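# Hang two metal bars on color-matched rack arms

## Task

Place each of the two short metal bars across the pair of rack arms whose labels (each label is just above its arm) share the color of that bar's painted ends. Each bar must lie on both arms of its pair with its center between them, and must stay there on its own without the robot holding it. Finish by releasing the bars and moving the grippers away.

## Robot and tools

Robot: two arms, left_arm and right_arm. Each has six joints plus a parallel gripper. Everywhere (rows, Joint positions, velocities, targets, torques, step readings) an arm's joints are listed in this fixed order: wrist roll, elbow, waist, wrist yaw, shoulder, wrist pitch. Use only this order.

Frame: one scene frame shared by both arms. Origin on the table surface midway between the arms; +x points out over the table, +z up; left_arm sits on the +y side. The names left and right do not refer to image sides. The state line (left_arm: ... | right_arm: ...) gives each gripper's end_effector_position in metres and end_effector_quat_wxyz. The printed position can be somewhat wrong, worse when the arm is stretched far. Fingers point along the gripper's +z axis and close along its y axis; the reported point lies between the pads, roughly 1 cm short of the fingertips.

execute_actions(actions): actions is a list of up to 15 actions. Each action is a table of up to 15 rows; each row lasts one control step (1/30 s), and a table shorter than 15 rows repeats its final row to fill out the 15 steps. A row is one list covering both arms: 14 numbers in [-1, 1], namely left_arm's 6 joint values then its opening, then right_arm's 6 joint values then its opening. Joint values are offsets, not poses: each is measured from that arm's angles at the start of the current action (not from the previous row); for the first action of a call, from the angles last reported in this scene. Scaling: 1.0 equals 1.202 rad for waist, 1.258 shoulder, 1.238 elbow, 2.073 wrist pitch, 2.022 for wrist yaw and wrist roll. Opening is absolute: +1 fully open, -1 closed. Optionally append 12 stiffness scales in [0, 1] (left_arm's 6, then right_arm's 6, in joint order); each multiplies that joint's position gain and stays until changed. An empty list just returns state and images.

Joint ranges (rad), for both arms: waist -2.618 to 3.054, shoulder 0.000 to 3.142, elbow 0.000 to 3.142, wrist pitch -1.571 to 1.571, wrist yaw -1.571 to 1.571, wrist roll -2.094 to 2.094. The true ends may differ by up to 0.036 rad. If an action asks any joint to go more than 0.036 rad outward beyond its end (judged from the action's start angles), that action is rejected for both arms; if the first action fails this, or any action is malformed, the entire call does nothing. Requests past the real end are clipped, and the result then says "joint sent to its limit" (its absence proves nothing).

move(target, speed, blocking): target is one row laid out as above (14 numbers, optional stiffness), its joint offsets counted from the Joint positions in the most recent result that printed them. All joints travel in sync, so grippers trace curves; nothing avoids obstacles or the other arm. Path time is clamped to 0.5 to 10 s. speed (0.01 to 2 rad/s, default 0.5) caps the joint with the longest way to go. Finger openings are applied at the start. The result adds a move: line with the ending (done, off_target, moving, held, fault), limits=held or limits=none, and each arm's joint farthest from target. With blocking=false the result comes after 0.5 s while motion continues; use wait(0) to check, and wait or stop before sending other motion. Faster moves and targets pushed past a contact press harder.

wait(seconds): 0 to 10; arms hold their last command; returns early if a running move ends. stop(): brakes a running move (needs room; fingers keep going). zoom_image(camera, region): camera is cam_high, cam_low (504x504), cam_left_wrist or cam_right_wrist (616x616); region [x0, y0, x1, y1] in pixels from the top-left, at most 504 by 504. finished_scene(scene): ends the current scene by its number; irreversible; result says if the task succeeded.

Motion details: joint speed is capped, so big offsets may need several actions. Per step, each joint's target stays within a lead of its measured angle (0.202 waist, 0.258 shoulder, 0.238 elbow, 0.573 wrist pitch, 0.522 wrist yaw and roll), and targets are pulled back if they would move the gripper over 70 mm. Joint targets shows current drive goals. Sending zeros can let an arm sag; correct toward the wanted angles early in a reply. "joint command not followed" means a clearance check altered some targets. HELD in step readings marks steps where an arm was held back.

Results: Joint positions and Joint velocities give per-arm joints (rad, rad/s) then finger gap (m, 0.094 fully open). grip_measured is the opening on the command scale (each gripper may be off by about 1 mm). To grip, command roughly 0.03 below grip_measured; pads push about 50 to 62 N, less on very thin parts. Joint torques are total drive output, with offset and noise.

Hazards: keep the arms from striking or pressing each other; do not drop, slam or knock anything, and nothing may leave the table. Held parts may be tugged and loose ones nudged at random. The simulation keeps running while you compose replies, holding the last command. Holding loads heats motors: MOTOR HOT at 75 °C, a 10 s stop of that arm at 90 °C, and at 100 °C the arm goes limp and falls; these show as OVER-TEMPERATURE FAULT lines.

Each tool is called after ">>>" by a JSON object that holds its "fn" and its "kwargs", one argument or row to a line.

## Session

>>> {"fn": "execute_actions", "kwargs": {
  "actions": []
}}

>>> {"fn": "move", "kwargs": {
  "target": [0.772,-0.235,-0.045,0.195,0.285,0.31,0.5,-0.772,-0.235,0.47,0,0.1,0.2,0.5],
  "speed": 1.2
}}

Scene clock: 0.00 s.
left_arm: end_effector_position=(+0.3350, +0.2700, +0.4139) grip_measured=+1.000 end_effector_quat_wxyz=(+0.712, -0.002, +0.702, +0.003) | right_arm: end_effector_position=(+0.3874, -0.4295, +0.4107) grip_measured=+1.000 end_effector_quat_wxyz=(+0.706, +0.054, +0.703, -0.059)
Joint names: [wrist roll, elbow, waist, wrist yaw, shoulder, wrist pitch]
Joint positions: left_arm=[ 0.001  1.055 -0.012  0.006  1.038 -0.002  0.094] | right_arm=[-0.007  1.057  0.     0.001  1.049 -0.003  0.094]
Joint velocities: left_arm=[ 0.022  0.002  0.017  0.081 -0.002 -0.066  0.   ] | right_arm=[-0.007  0.012 -0.002 -0.022  0.007 -0.051  0.   ]
Joint torques (N m, as the arm reports them, + toward a larger angle): no reading
Motor temperatures (°C, as the motors report them): left_arm=[25 25 24 25 29 30] | right_arm=[23 25 25 24 25 27]
Joint targets: left_arm=[0.002 1.068 -0.012 0.006 1.029 0.009] | right_arm=[-0.009 1.067 0.000 0.001 1.041 -0.002]
Joint stiffness scale: left_arm=[1. 1. 1. 1. 1. 1.] | right_arm=[1. 1. 1. 1. 1. 1.]

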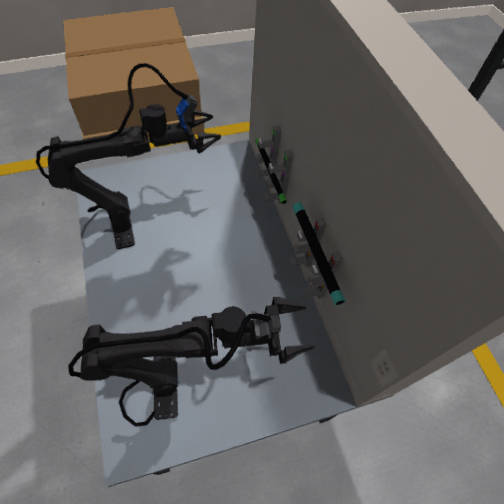

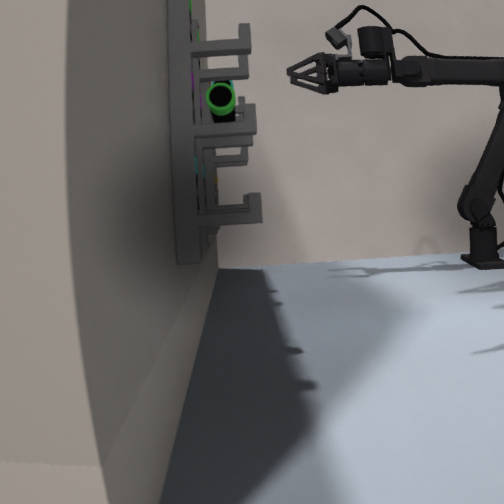

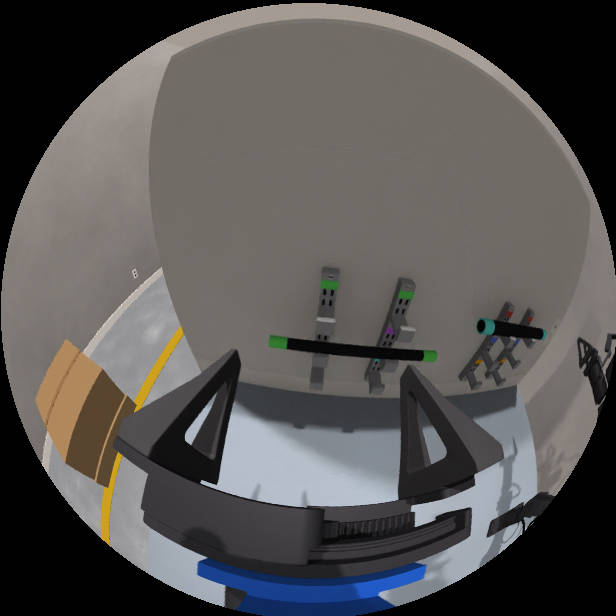

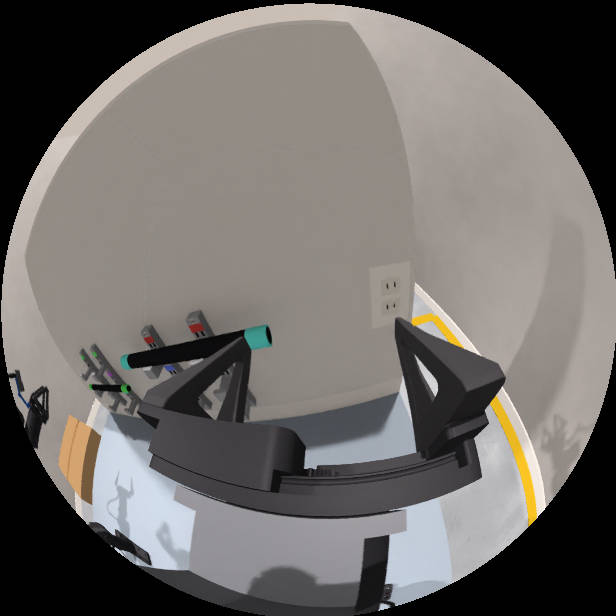

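Scene clock: 2.30 s.
left_arm: end_effector_position=(+0.3975, +0.1841, +0.2855) grip_measured=+0.502 end_effector_quat_wxyz=(+0.595, +0.592, +0.384, +0.384) | right_arm: end_effector_position=(+0.3928, -0.2078, +0.3258) grip_measured=+0.502 end_effector_quat_wxyz=(+0.591, -0.587, +0.389, -0.393)
Joint names: [wrist roll, elbow, waist, wrist yaw, shoulder, wrist pitch]
Joint positions: left_arm=[ 1.567  0.774 -0.059  0.387  1.396  0.626  0.071] | right_arm=[-1.572  0.781  0.559  0.001  1.171  0.397  0.071]
Joint velocities: left_arm=[-0.007  0.002 -0.017 -0.037  0.002  0.007 -0.001] | right_arm=[-0.066  0.002  0.002 -0.051 -0.002  0.051 -0.   ]
Joint torques (N m, as the arm reports them, + toward a larger angle): left_arm=[-0.08  7.11 -0.59  0.12 -4.71  1.78] | right_arm=[ 0.01  6.75  0.62 -0.02 -2.5   1.91]
Motor temperatures (°C, as the motors report them): left_arm=[25 26 24 25 30 31] | right_arm=[23 25 25 24 25 28]
Joint targets: left_arm=[1.562 0.764 -0.066 0.400 1.397 0.641] | right_arm=[-1.568 0.766 0.565 0.001 1.175 0.411]
Joint stiffness scale: left_arm=[1. 1. 1. 1. 1. 1.] | right_arm=[1. 1. 1. 1. 1. 1.]
move: done; limits=none; left_arm: farthest joint: the wrist pitch, 0.015 radians from its target (0.642 radians at the start); right_arm: farthest joint: the elbow, 0.015 radians from its target (0.291 radians at the start)

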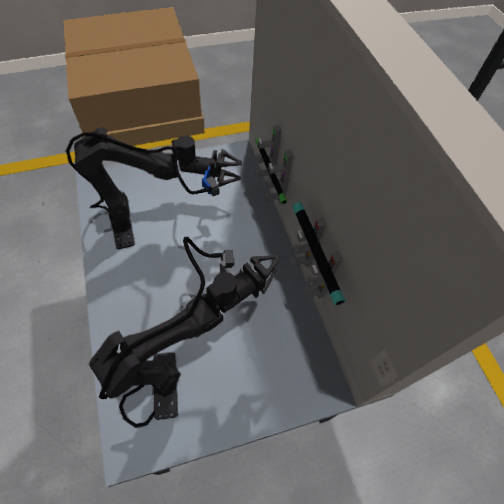

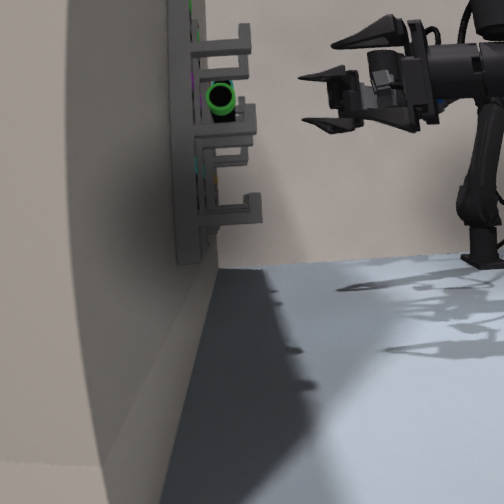

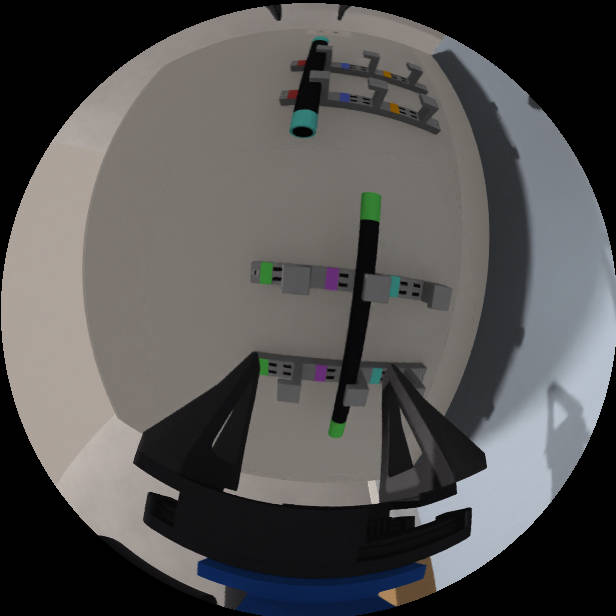

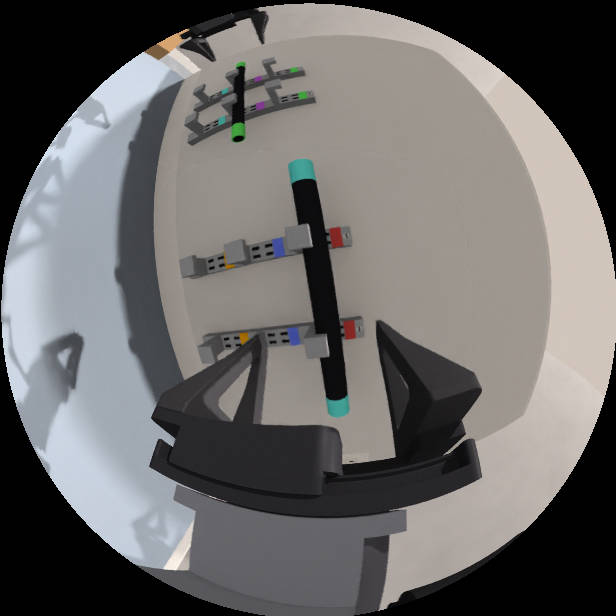

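>>> {"fn": "move", "kwargs": {
  "target": [-0.006,0.403,0.017,0.012,0.42,0.036,0.4,0,0,-0.9,0,-0.35,0,0.5],
  "speed": 0.7
}}

Scene clock: 5.13 s.
left_arm: end_effector_position=(+0.5282, +0.1850, +0.2544) grip_measured=+0.402 end_effector_quat_wxyz=(+0.592, +0.595, +0.387, +0.383) | right_arm: end_effector_position=(+0.2420, -0.5534, +0.4698) grip_measured=+0.502 end_effector_quat_wxyz=(-0.363, +0.236, -0.486, +0.759)
Joint names: [wrist roll, elbow, waist, wrist yaw, shoulder, wrist pitch]
Joint positions: left_arm=[ 1.571  1.234 -0.046  0.398  1.926  0.685  0.066] | right_arm=[-1.578  0.781 -0.515 -0.001  0.747  0.395  0.071]
Joint velocities: left_arm=[-0.037  0.002 -0.017 -0.022 -0.022  0.007  0.001] | right_arm=[ 0.051 -0.007  0.002 -0.037 -0.022  0.007  0.   ]
Joint torques (N m, as the arm reports them, + toward a larger angle): left_arm=[-0.14 11.41  0.79  0.18 -9.22  1.79] | right_arm=[ 0.03  7.43 -0.69  0.   -0.43  1.49]
Motor temperatures (°C, as the motors report them): left_arm=[25 27 24 25 30 31] | right_arm=[23 25 25 24 25 28]
Joint targets: left_arm=[1.555 1.273 -0.038 0.412 1.924 0.700] | right_arm=[-1.572 0.781 -0.523 0.001 0.731 0.397]
Joint stiffness scale: left_arm=[1. 1. 1. 1. 1. 1.] | right_arm=[1. 1. 1. 1. 1. 1.]
move: off_target (left_arm); limits=none; left_arm: farthest joint: the elbow, 0.039 radians from its target (0.499 radians at the start); right_arm: farthest joint: the shoulder, 0.016 radians from its target (0.441 radians at the start)

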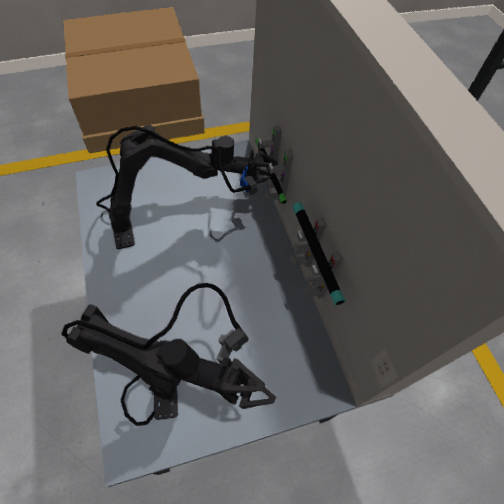

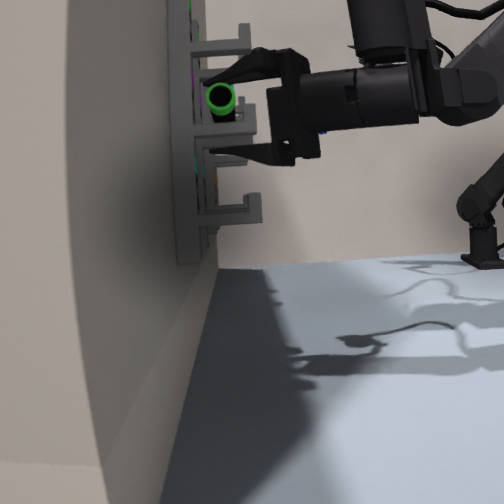

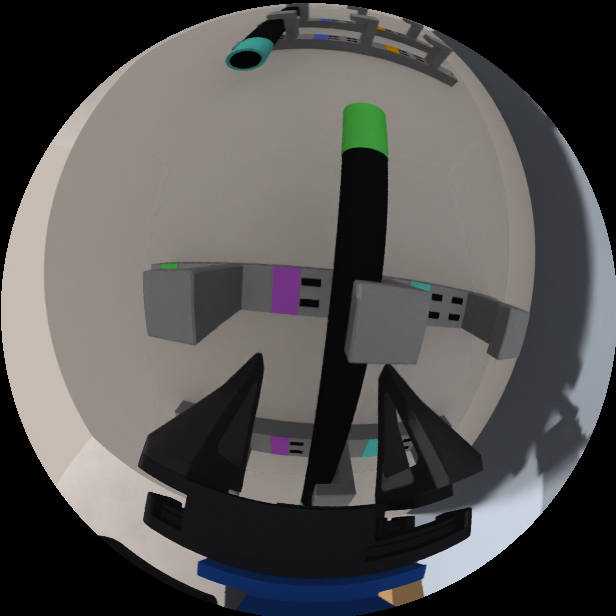

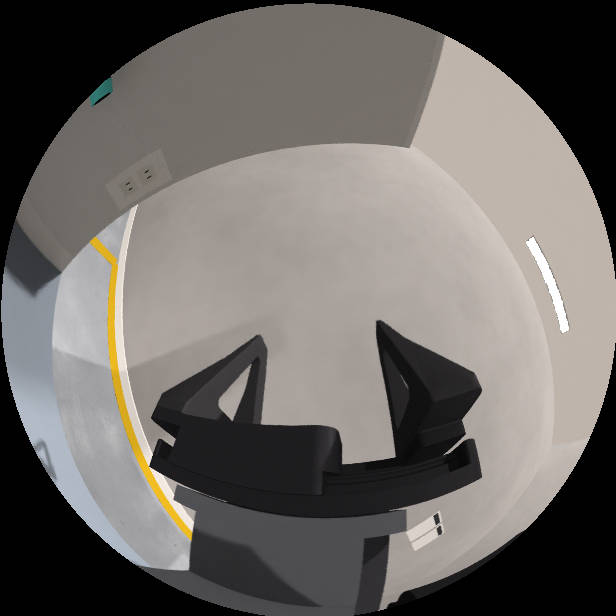

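>>> {"fn": "move", "kwargs": {
  "target": [-0.008,0.02,0,0,0,-0.008,-0.65,0,0,0,0,0,0,0.5],
  "speed": 0.1
}}

>>> {"fn": "move", "kwargs": {
  "target": [-0.008,0.02,0,0,-0.005,0.095,-0.65,0,0,0,0,0,0,0.5],
  "speed": 0.2
}}

Scene clock: 6.23 s.
left_arm: end_effector_position=(+0.5280, +0.1850, +0.2469) grip_measured=-0.610 end_effector_quat_wxyz=(+0.585, +0.601, +0.395, +0.374) | right_arm: end_effector_position=(+0.2420, -0.5534, +0.4698) grip_measured=+0.502 end_effector_quat_wxyz=(-0.361, +0.237, -0.485, +0.760)
Joint names: [wrist roll, elbow, waist, wrist yaw, shoulder, wrist pitch]
Joint positions: left_arm=[ 1.573  1.234 -0.046  0.398  1.926  0.653  0.018] | right_arm=[-1.581  0.781 -0.515 -0.001  0.747  0.395  0.071]
Joint velocities: left_arm=[ 0.081 -0.012  0.027  0.007  0.017  0.037  0.001] | right_arm=[-0.081 -0.012  0.027 -0.022 -0.012  0.007 -0.001]
Joint torques (N m, as the arm reports them, + toward a larger angle): left_arm=[-0.21 10.21  0.08  0.   -9.1   1.74] | right_arm=[ 0.02  7.44  0.02 -0.02  0.69  1.48]
Motor temperatures (°C, as the motors report them): left_arm=[25 27 24 25 31 32] | right_arm=[23 26 25 24 25 28]
Joint targets: left_arm=[1.555 1.258 -0.046 0.398 1.926 0.668] | right_arm=[-1.577 0.781 -0.515 -0.001 0.747 0.395]
Joint stiffness scale: left_arm=[1. 1. 1. 1. 1. 1.] | right_arm=[1. 1. 1. 1. 1. 1.]
move: off_target (left_arm); limits=none; left_arm: farthest joint: the elbow, 0.025 radians from its target (0.025 radians at the start); right_arm: farthest joint: the wrist roll, 0.003 radians from its target (0.000 radians at the start)

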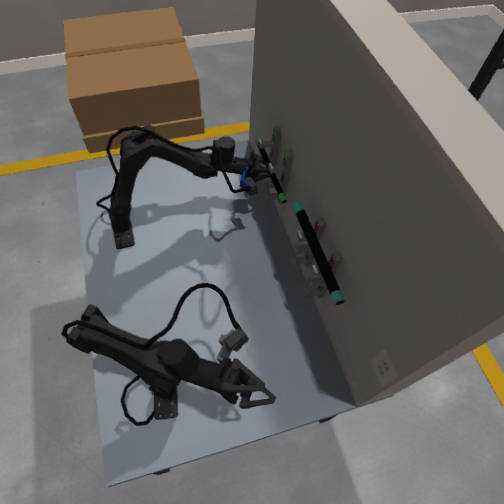

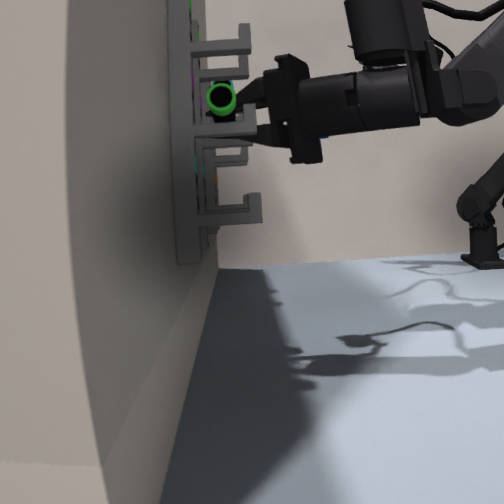

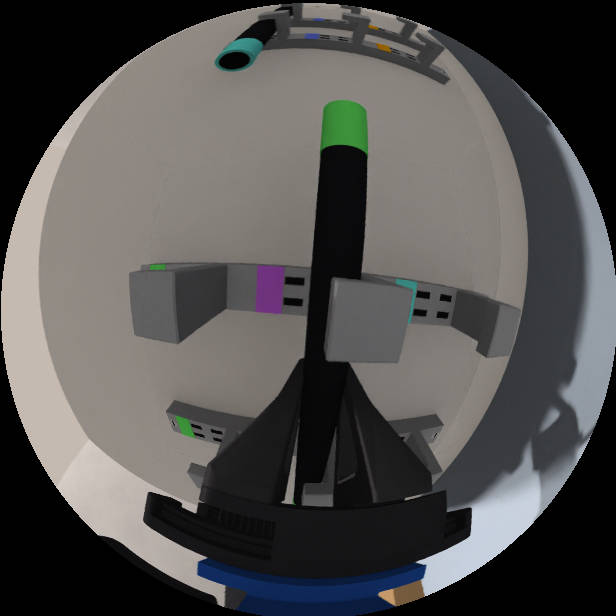

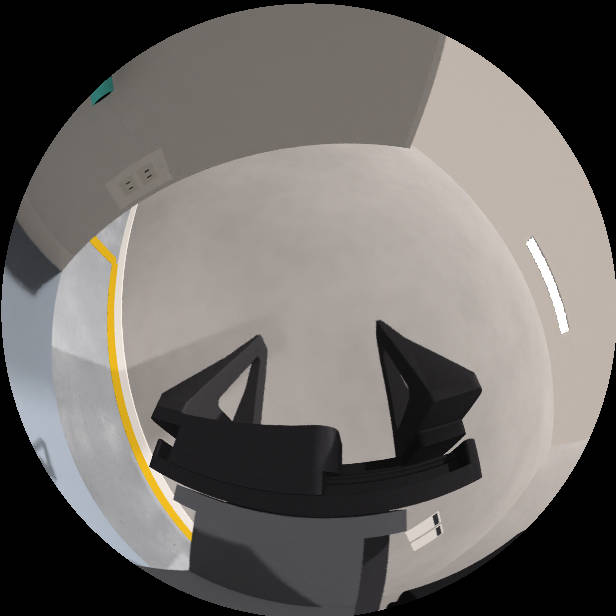

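Scene clock: 7.77 s.
left_arm: end_effector_position=(+0.5265, +0.1850, +0.2844) grip_measured=-0.610 end_effector_quat_wxyz=(+0.616, +0.569, +0.348, +0.421) | right_arm: end_effector_position=(+0.2420, -0.5534, +0.4698) grip_measured=+0.502 end_effector_quat_wxyz=(-0.360, +0.238, -0.485, +0.761)
Joint names: [wrist roll, elbow, waist, wrist yaw, shoulder, wrist pitch]
Joint positions: left_arm=[ 1.574  1.234 -0.046  0.398  1.926  0.813  0.018] | right_arm=[-1.586  0.781 -0.515 -0.001  0.747  0.395  0.071]
Joint velocities: left_arm=[-0.066  0.002  0.017 -0.007  0.007  0.037 -0.   ] | right_arm=[-0.007  0.007 -0.032  0.007 -0.017 -0.066  0.001]
Joint torques (N m, as the arm reports them, + toward a larger angle): left_arm=[-0.16 10.14  0.18 -0.02 -9.43  1.9 ] | right_arm=[ 0.02  7.45  0.02 -0.02  0.7   1.48]
Motor temperatures (°C, as the motors report them): left_arm=[25 28 24 25 31 32] | right_arm=[23 26 25 24 25 28]
Joint targets: left_arm=[1.557 1.258 -0.046 0.398 1.919 0.850] | right_arm=[-1.582 0.781 -0.515 -0.001 0.747 0.395]
Joint stiffness scale: left_arm=[1. 1. 1. 1. 1. 1.] | right_arm=[1. 1. 1. 1. 1. 1.]
move: off_target (left_arm); limits=none; left_arm: farthest joint: the wrist pitch, 0.037 radians from its target (0.197 radians at the start); right_arm: farthest joint: the wrist roll, 0.005 radians from its target (0.000 radians at the start)

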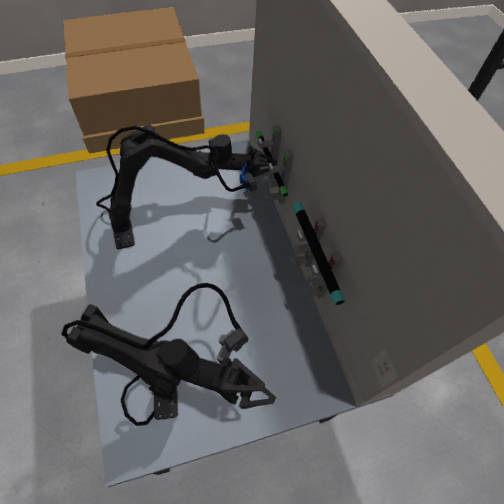

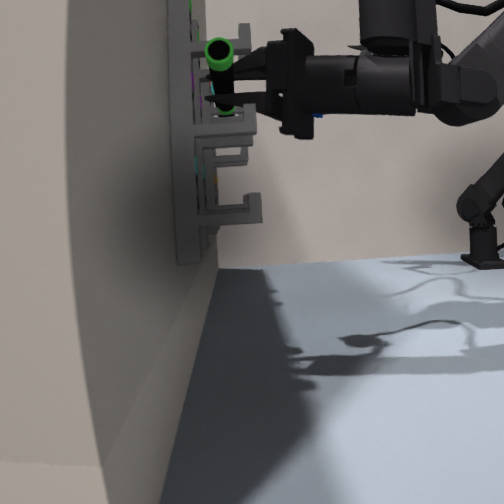

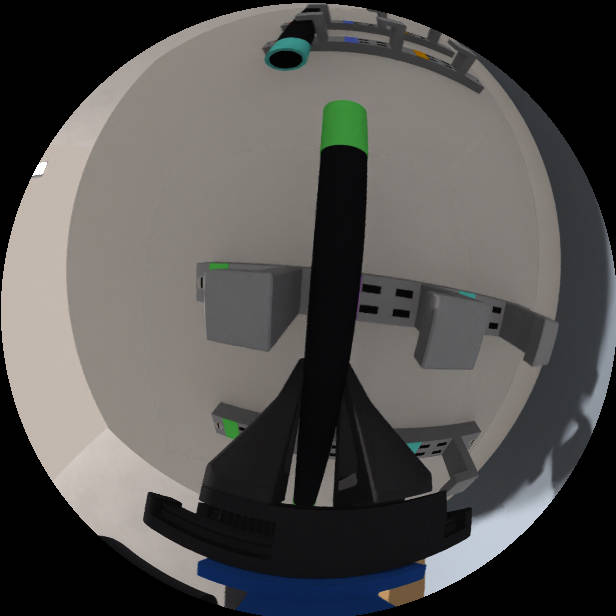

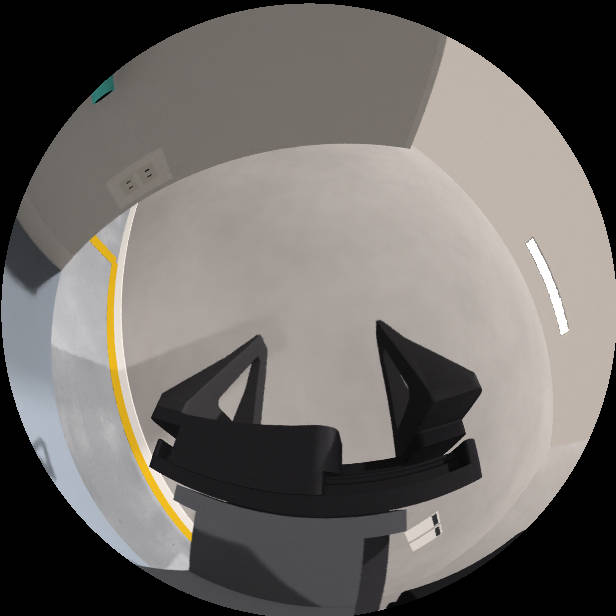

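>>> {"fn": "move", "kwargs": {
  "target": [-0.009,-0.23,0,0,-0.2,0.05,-0.65,0,0,0,0,0,0,0.5],
  "speed": 0.25
}}

>>> {"fn": "move", "kwargs": {
  "target": [-0.009,0.247,0,0,-0.145,-0.16,-0.65,0,0,0,0,0,0,0.5],
  "speed": 0.35
}}

>>> {"fn": "move", "kwargs": {
  "target": [-0.012,0.245,0,0,0.233,-0.005,-0.65,0,0,0,0,0,0,0.5],
  "speed": 0.25
}}

Scene clock: 9.93 s.
left_arm: end_effector_position=(+0.4635, +0.1864, +0.2892) grip_measured=-0.610 end_effector_quat_wxyz=(+0.618, +0.566, +0.344, +0.424) | right_arm: end_effector_position=(+0.2420, -0.5534, +0.4698) grip_measured=+0.502 end_effector_quat_wxyz=(-0.358, +0.239, -0.484, +0.762)
Joint names: [wrist roll, elbow, waist, wrist yaw, shoulder, wrist pitch]
Joint positions: left_arm=[ 1.574  0.959 -0.046  0.398  1.705  0.881  0.018] | right_arm=[-1.589  0.781 -0.515 -0.001  0.747  0.395  0.071]
Joint velocities: left_arm=[-0.037 -0.007 -0.017 -0.022 -0.002  0.037  0.   ] | right_arm=[ 0.007  0.007 -0.012 -0.037  0.002 -0.022 -0.001]
Joint torques (N m, as the arm reports them, + toward a larger angle): left_arm=[-0.19  6.52 -0.05 -0.05 -9.29  1.91] | right_arm=[ 0.02  7.44  0.02 -0.02  0.7   1.48]
Motor temperatures (°C, as the motors report them): left_arm=[25 28 24 25 32 33] | right_arm=[23 26 25 24 25 29]
Joint targets: left_arm=[1.556 0.949 -0.046 0.398 1.674 0.917] | right_arm=[-1.585 0.781 -0.515 -0.001 0.747 0.395]
Joint stiffness scale: left_arm=[1. 1. 1. 1. 1. 1.] | right_arm=[1. 1. 1. 1. 1. 1.]
move: off_target (left_arm); limits=none; left_arm: farthest joint: the wrist pitch, 0.036 radians from its target (0.103 radians at the start); right_arm: farthest joint: the wrist roll, 0.003 radians from its target (0.000 radians at the start)

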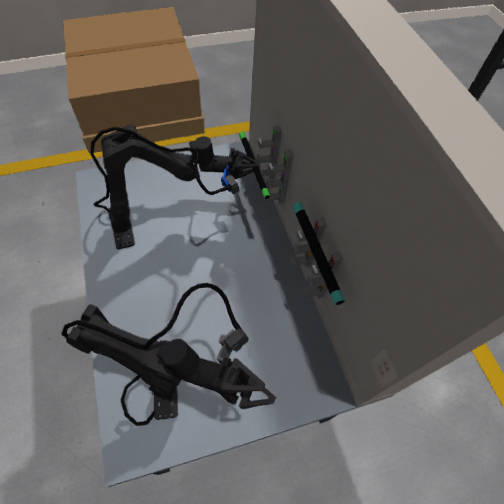

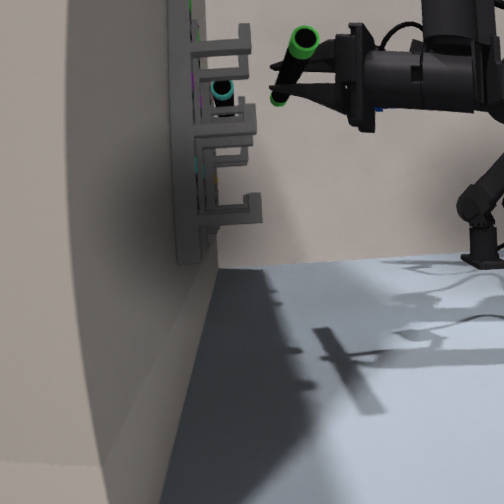

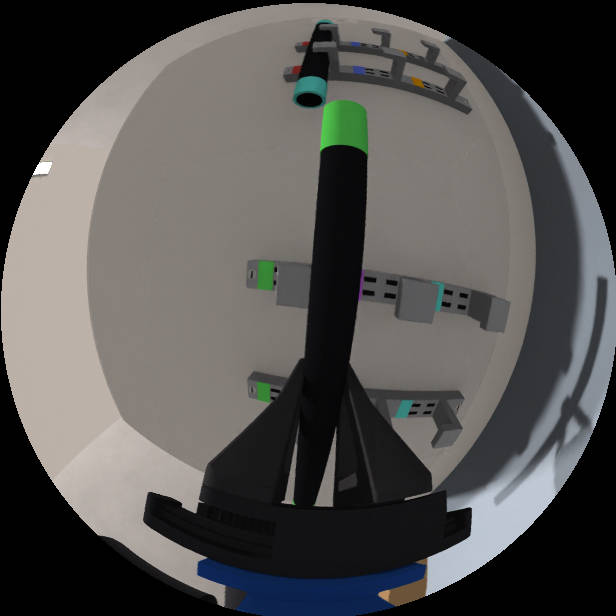

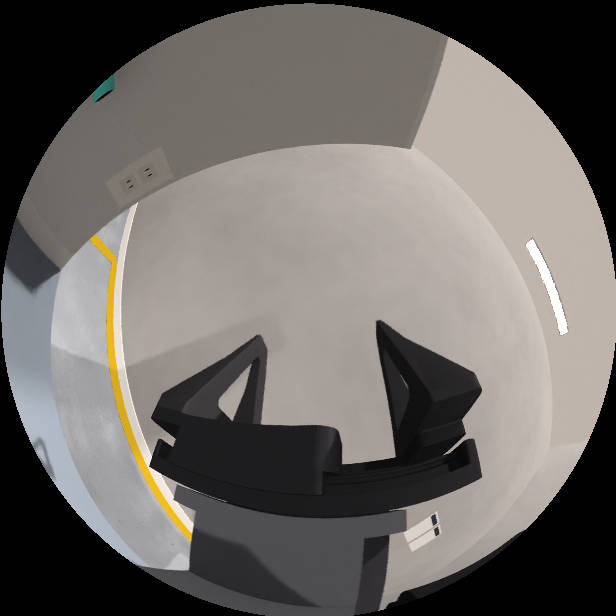

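Scene clock: 11.67 s.
left_arm: end_effector_position=(+0.4492, +0.1867, +0.4126) grip_measured=-0.610 end_effector_quat_wxyz=(+0.632, +0.548, +0.320, +0.445) | right_arm: end_effector_position=(+0.2420, -0.5534, +0.4698) grip_measured=+0.502 end_effector_quat_wxyz=(-0.357, +0.240, -0.484, +0.762)
Joint names: [wrist roll, elbow, waist, wrist yaw, shoulder, wrist pitch]
Joint positions: left_arm=[ 1.573  1.228 -0.046  0.398  1.546  0.531  0.018] | right_arm=[-1.593  0.781 -0.515 -0.001  0.747  0.395  0.071]
Joint velocities: left_arm=[-0.051  0.012 -0.007  0.007  0.007  0.022 -0.   ] | right_arm=[-0.037 -0.002 -0.007 -0.022 -0.012  0.066 -0.001]
Joint torques (N m, as the arm reports them, + toward a larger angle): left_arm=[-0.2  11.74  0.27 -0.04 -8.04  1.64] | right_arm=[ 0.02  7.45  0.01 -0.02  0.7   1.47]
Motor temperatures (°C, as the motors report them): left_arm=[25 28 24 25 33 33] | right_arm=[23 26 25 24 25 29]
Joint targets: left_arm=[1.556 1.265 -0.046 0.398 1.523 0.549] | right_arm=[-1.589 0.781 -0.515 -0.001 0.747 0.395]
Joint stiffness scale: left_arm=[1. 1. 1. 1. 1. 1.] | right_arm=[1. 1. 1. 1. 1. 1.]
move: off_target (left_arm); limits=none; left_arm: farthest joint: the elbow, 0.037 radians from its target (0.306 radians at the start); right_arm: farthest joint: the wrist roll, 0.004 radians from its target (0.000 radians at the start)

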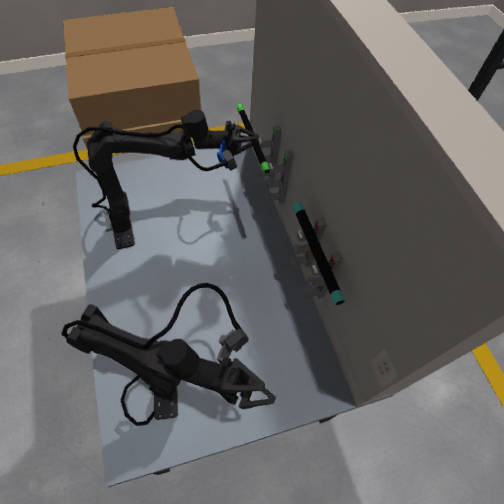

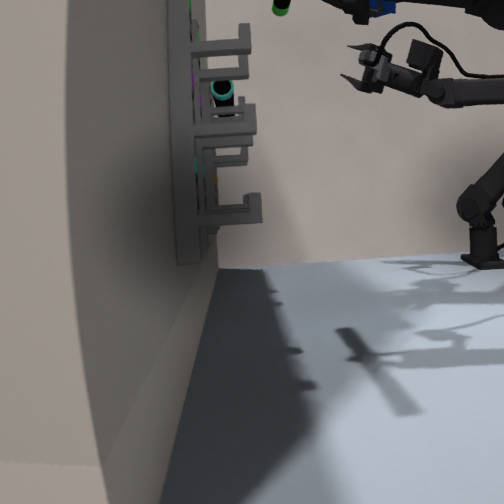

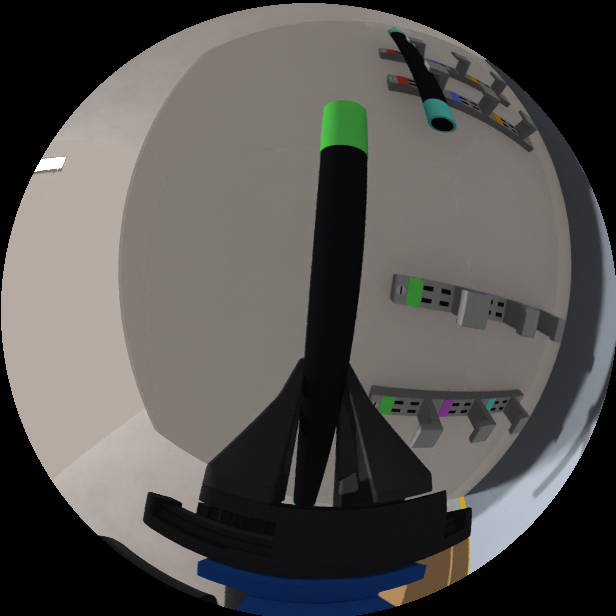

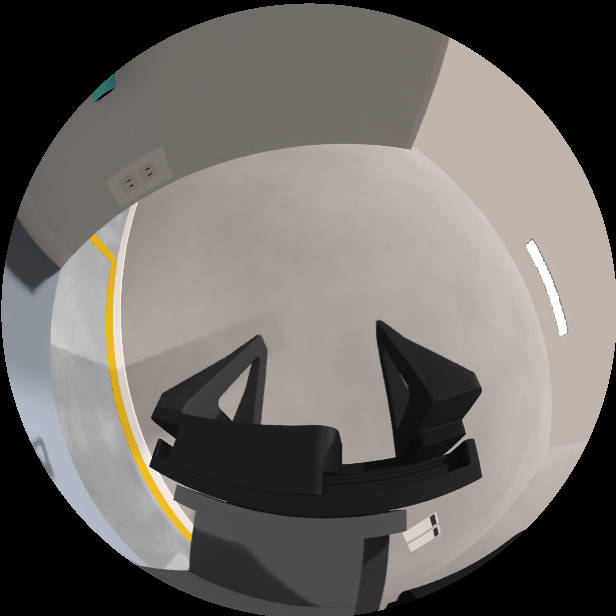

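Scene clock: 13.27 s.
left_arm: end_effector_position=(+0.5297, +0.1849, +0.3748) grip_measured=-0.610 end_effector_quat_wxyz=(+0.620, +0.564, +0.344, +0.423) | right_arm: end_effector_position=(+0.2420, -0.5534, +0.4698) grip_measured=+0.502 end_effector_quat_wxyz=(-0.355, +0.241, -0.483, +0.763)
Joint names: [wrist roll, elbow, waist, wrist yaw, shoulder, wrist pitch]
Joint positions: left_arm=[ 1.567  1.486 -0.046  0.398  1.847  0.499  0.018] | right_arm=[-1.597  0.781 -0.515 -0.001  0.747  0.395  0.071]
Joint velocities: left_arm=[-0.022  0.002 -0.002  0.037 -0.022 -0.081  0.001] | right_arm=[ 0.007  0.007 -0.002 -0.037 -0.002 -0.037  0.   ]
Joint torques (N m, as the arm reports them, + toward a larger angle): left_arm=[-0.18 12.55  0.06 -0.01 -9.42  1.74] | right_arm=[ 0.02  7.44  0.01 -0.02  0.7   1.47]
Motor temperatures (°C, as the motors report them): left_arm=[25 29 24 25 33 33] | right_arm=[23 26 25 24 25 29]
Joint targets: left_arm=[1.549 1.532 -0.046 0.398 1.839 0.521] | right_arm=[-1.593 0.781 -0.515 -0.001 0.747 0.395]
Joint stiffness scale: left_arm=[1. 1. 1. 1. 1. 1.] | right_arm=[1. 1. 1. 1. 1. 1.]
move: off_target (left_arm); limits=none; left_arm: farthest joint: the elbow, 0.045 radians from its target (0.303 radians at the start); right_arm: farthest joint: the wrist roll, 0.004 radians from its target (0.000 radians at the start)

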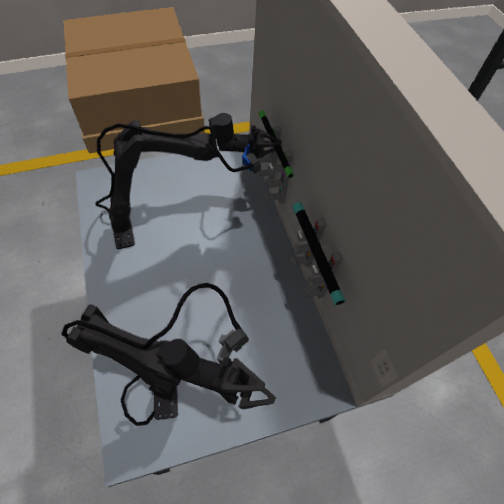

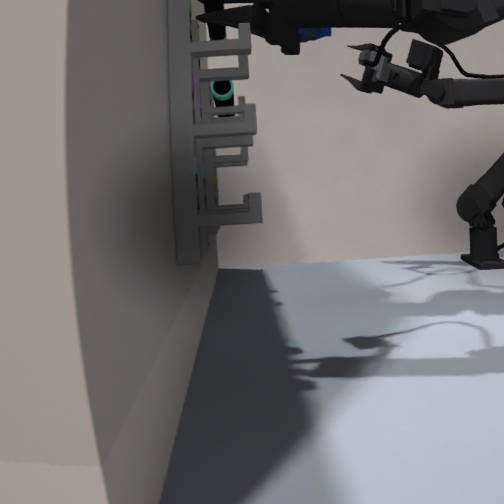

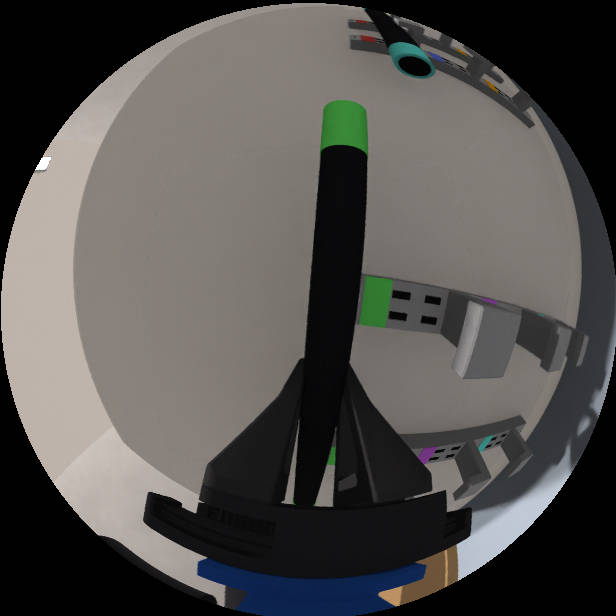

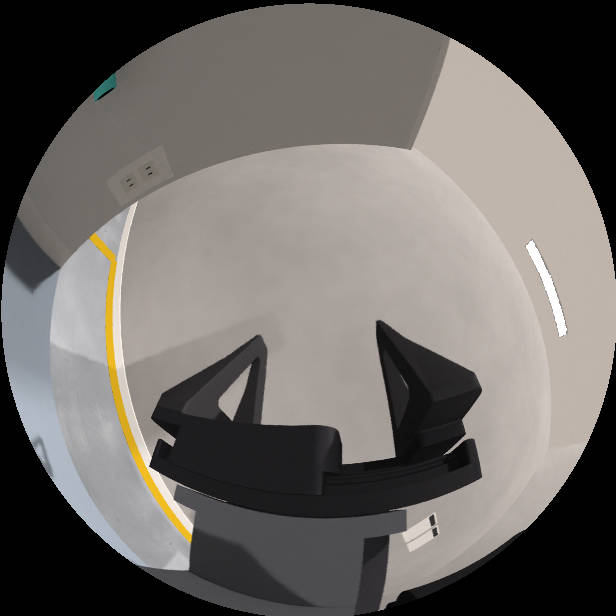

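>>> {"fn": "execute_actions", "kwargs": {
  "actions": []
}}

>>> {"fn": "move", "kwargs": {
  "target": [-0.004,0.03,0,0,0,-0.09,-0.65,0,0,0,0,0,0,0.5],
  "speed": 0.12
}}

Scene clock: 15.03 s.
left_arm: end_effector_position=(+0.5297, +0.1849, +0.3748) grip_measured=-0.610 end_effector_quat_wxyz=(+0.620, +0.564, +0.345, +0.423) | right_arm: end_effector_position=(+0.2420, -0.5534, +0.4698) grip_measured=+0.502 end_effector_quat_wxyz=(-0.355, +0.241, -0.483, +0.763)
Joint names: [wrist roll, elbow, waist, wrist yaw, shoulder, wrist pitch]
Joint positions: left_arm=[ 1.566  1.486 -0.046  0.398  1.847  0.499  0.018] | right_arm=[-1.597  0.781 -0.515 -0.001  0.747  0.395  0.071]
Joint velocities: left_arm=[ 0.007 -0.002  0.022  0.007 -0.002  0.007 -0.   ] | right_arm=[ 0.022  0.007 -0.012 -0.022 -0.007 -0.066  0.   ]
Joint torques (N m, as the arm reports them, + toward a larger angle): left_arm=[-0.22 12.54  0.03 -0.03 -9.52  1.76] | right_arm=[ 0.02  7.44  0.02 -0.02  0.7   1.47]
Motor temperatures (°C, as the motors report them): left_arm=[25 30 24 25 33 33] | right_arm=[23 27 25 24 25 29]
Joint targets: left_arm=[1.549 1.532 -0.046 0.398 1.839 0.521] | right_arm=[-1.593 0.781 -0.515 -0.001 0.747 0.395]
Joint stiffness scale: left_arm=[1. 1. 1. 1. 1. 1.] | right_arm=[1. 1. 1. 1. 1. 1.]

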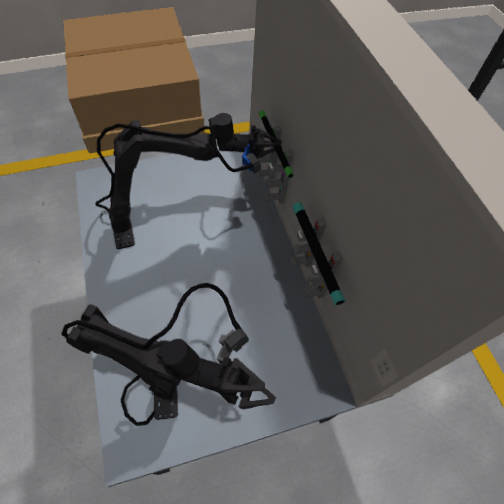

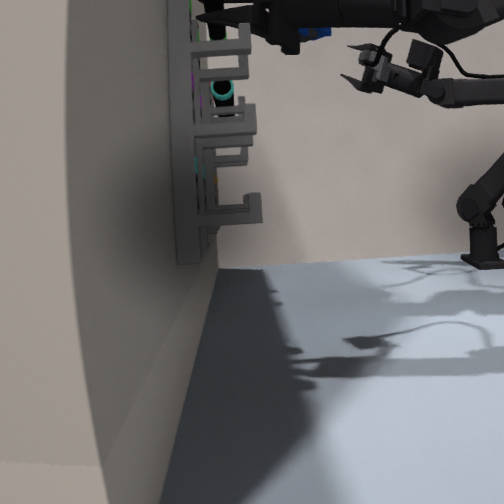

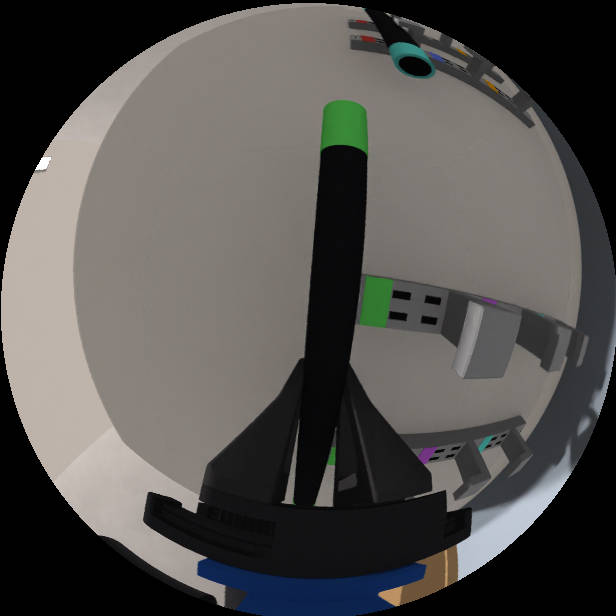

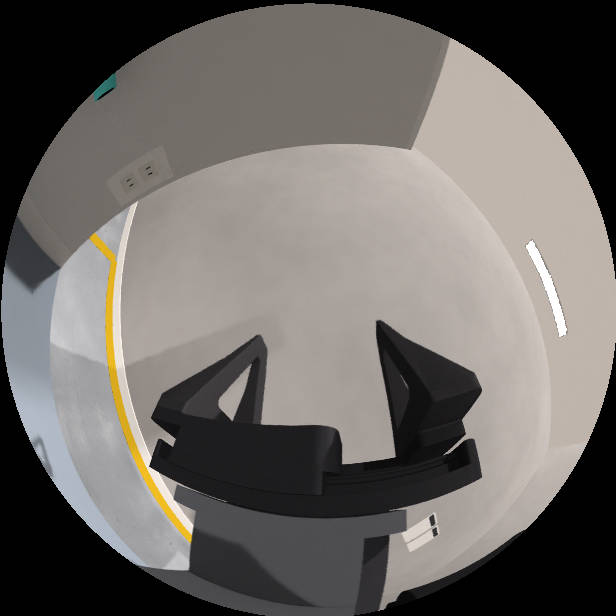

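Scene clock: 17.10 s.
left_arm: end_effector_position=(+0.5314, +0.1849, +0.3272) grip_measured=-0.610 end_effector_quat_wxyz=(+0.580, +0.606, +0.404, +0.365) | right_arm: end_effector_position=(+0.2420, -0.5534, +0.4698) grip_measured=+0.502 end_effector_quat_wxyz=(-0.354, +0.242, -0.483, +0.764)
Joint names: [wrist roll, elbow, waist, wrist yaw, shoulder, wrist pitch]
Joint positions: left_arm=[ 1.569  1.486 -0.046  0.398  1.847  0.296  0.018] | right_arm=[-1.601  0.781 -0.515 -0.001  0.747  0.395  0.071]
Joint velocities: left_arm=[ 0.007 -0.012 -0.012  0.051 -0.002 -0.037  0.   ] | right_arm=[ 0.066  0.007 -0.007  0.007  0.007 -0.051  0.001]
Joint torques (N m, as the arm reports them, + toward a larger angle): left_arm=[-0.09 11.84  0.17  0.03 -8.92  1.79] | right_arm=[ 0.03  7.44  0.01 -0.02  0.7   1.48]
Motor temperatures (°C, as the motors report them): left_arm=[25 30 24 25 34 34] | right_arm=[23 27 25 24 25 29]
Joint targets: left_arm=[1.558 1.523 -0.046 0.398 1.847 0.313] | right_arm=[-1.597 0.781 -0.515 -0.001 0.747 0.395]
Joint stiffness scale: left_arm=[1. 1. 1. 1. 1. 1.] | right_arm=[1. 1. 1. 1. 1. 1.]
move: off_target (left_arm); limits=none; left_arm: farthest joint: the elbow, 0.037 radians from its target (0.037 radians at the start); right_arm: farthest joint: the wrist roll, 0.004 radians from its target (0.000 radians at the start)

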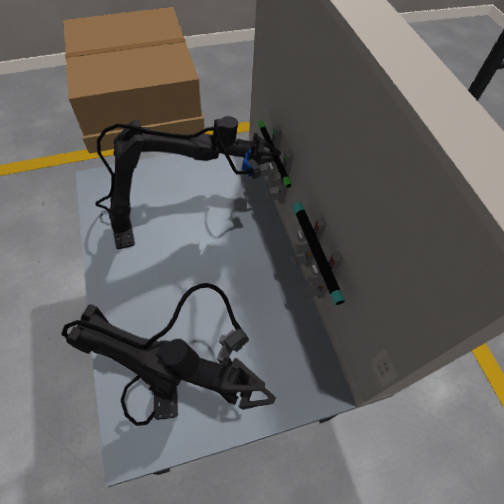

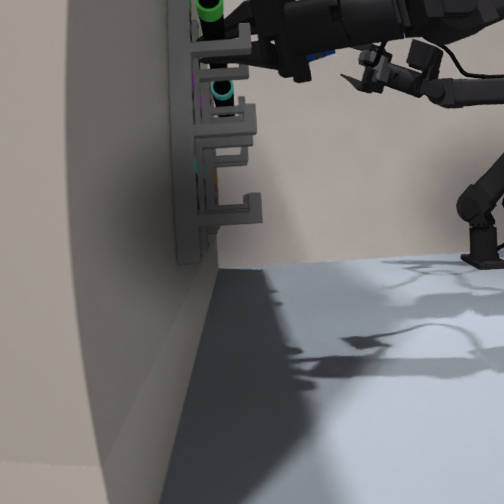

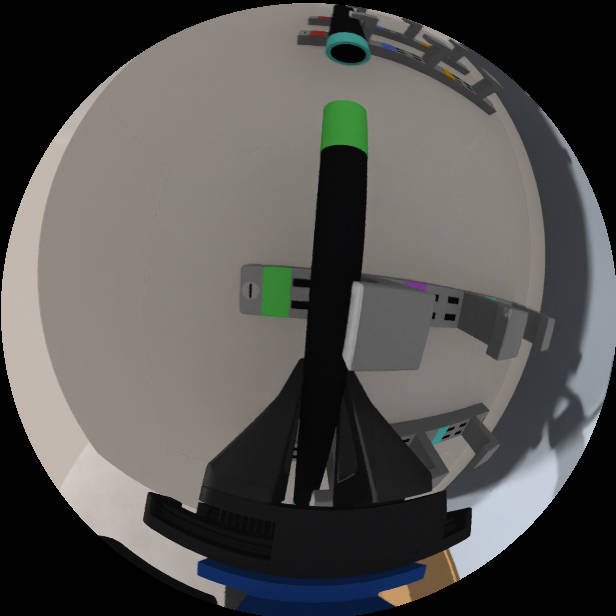

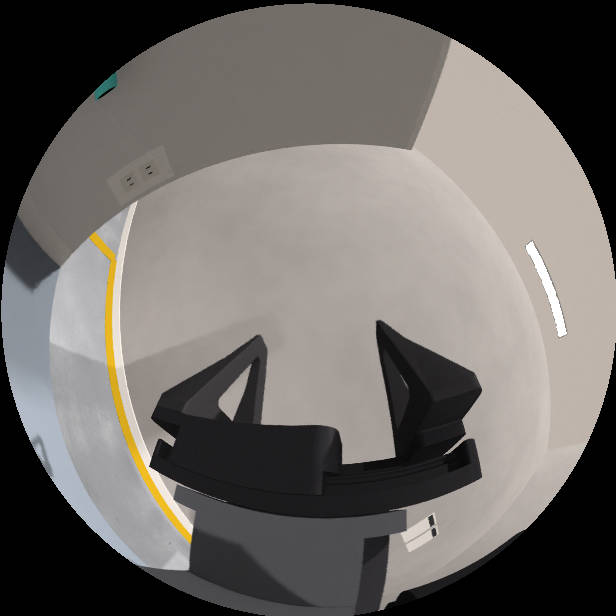

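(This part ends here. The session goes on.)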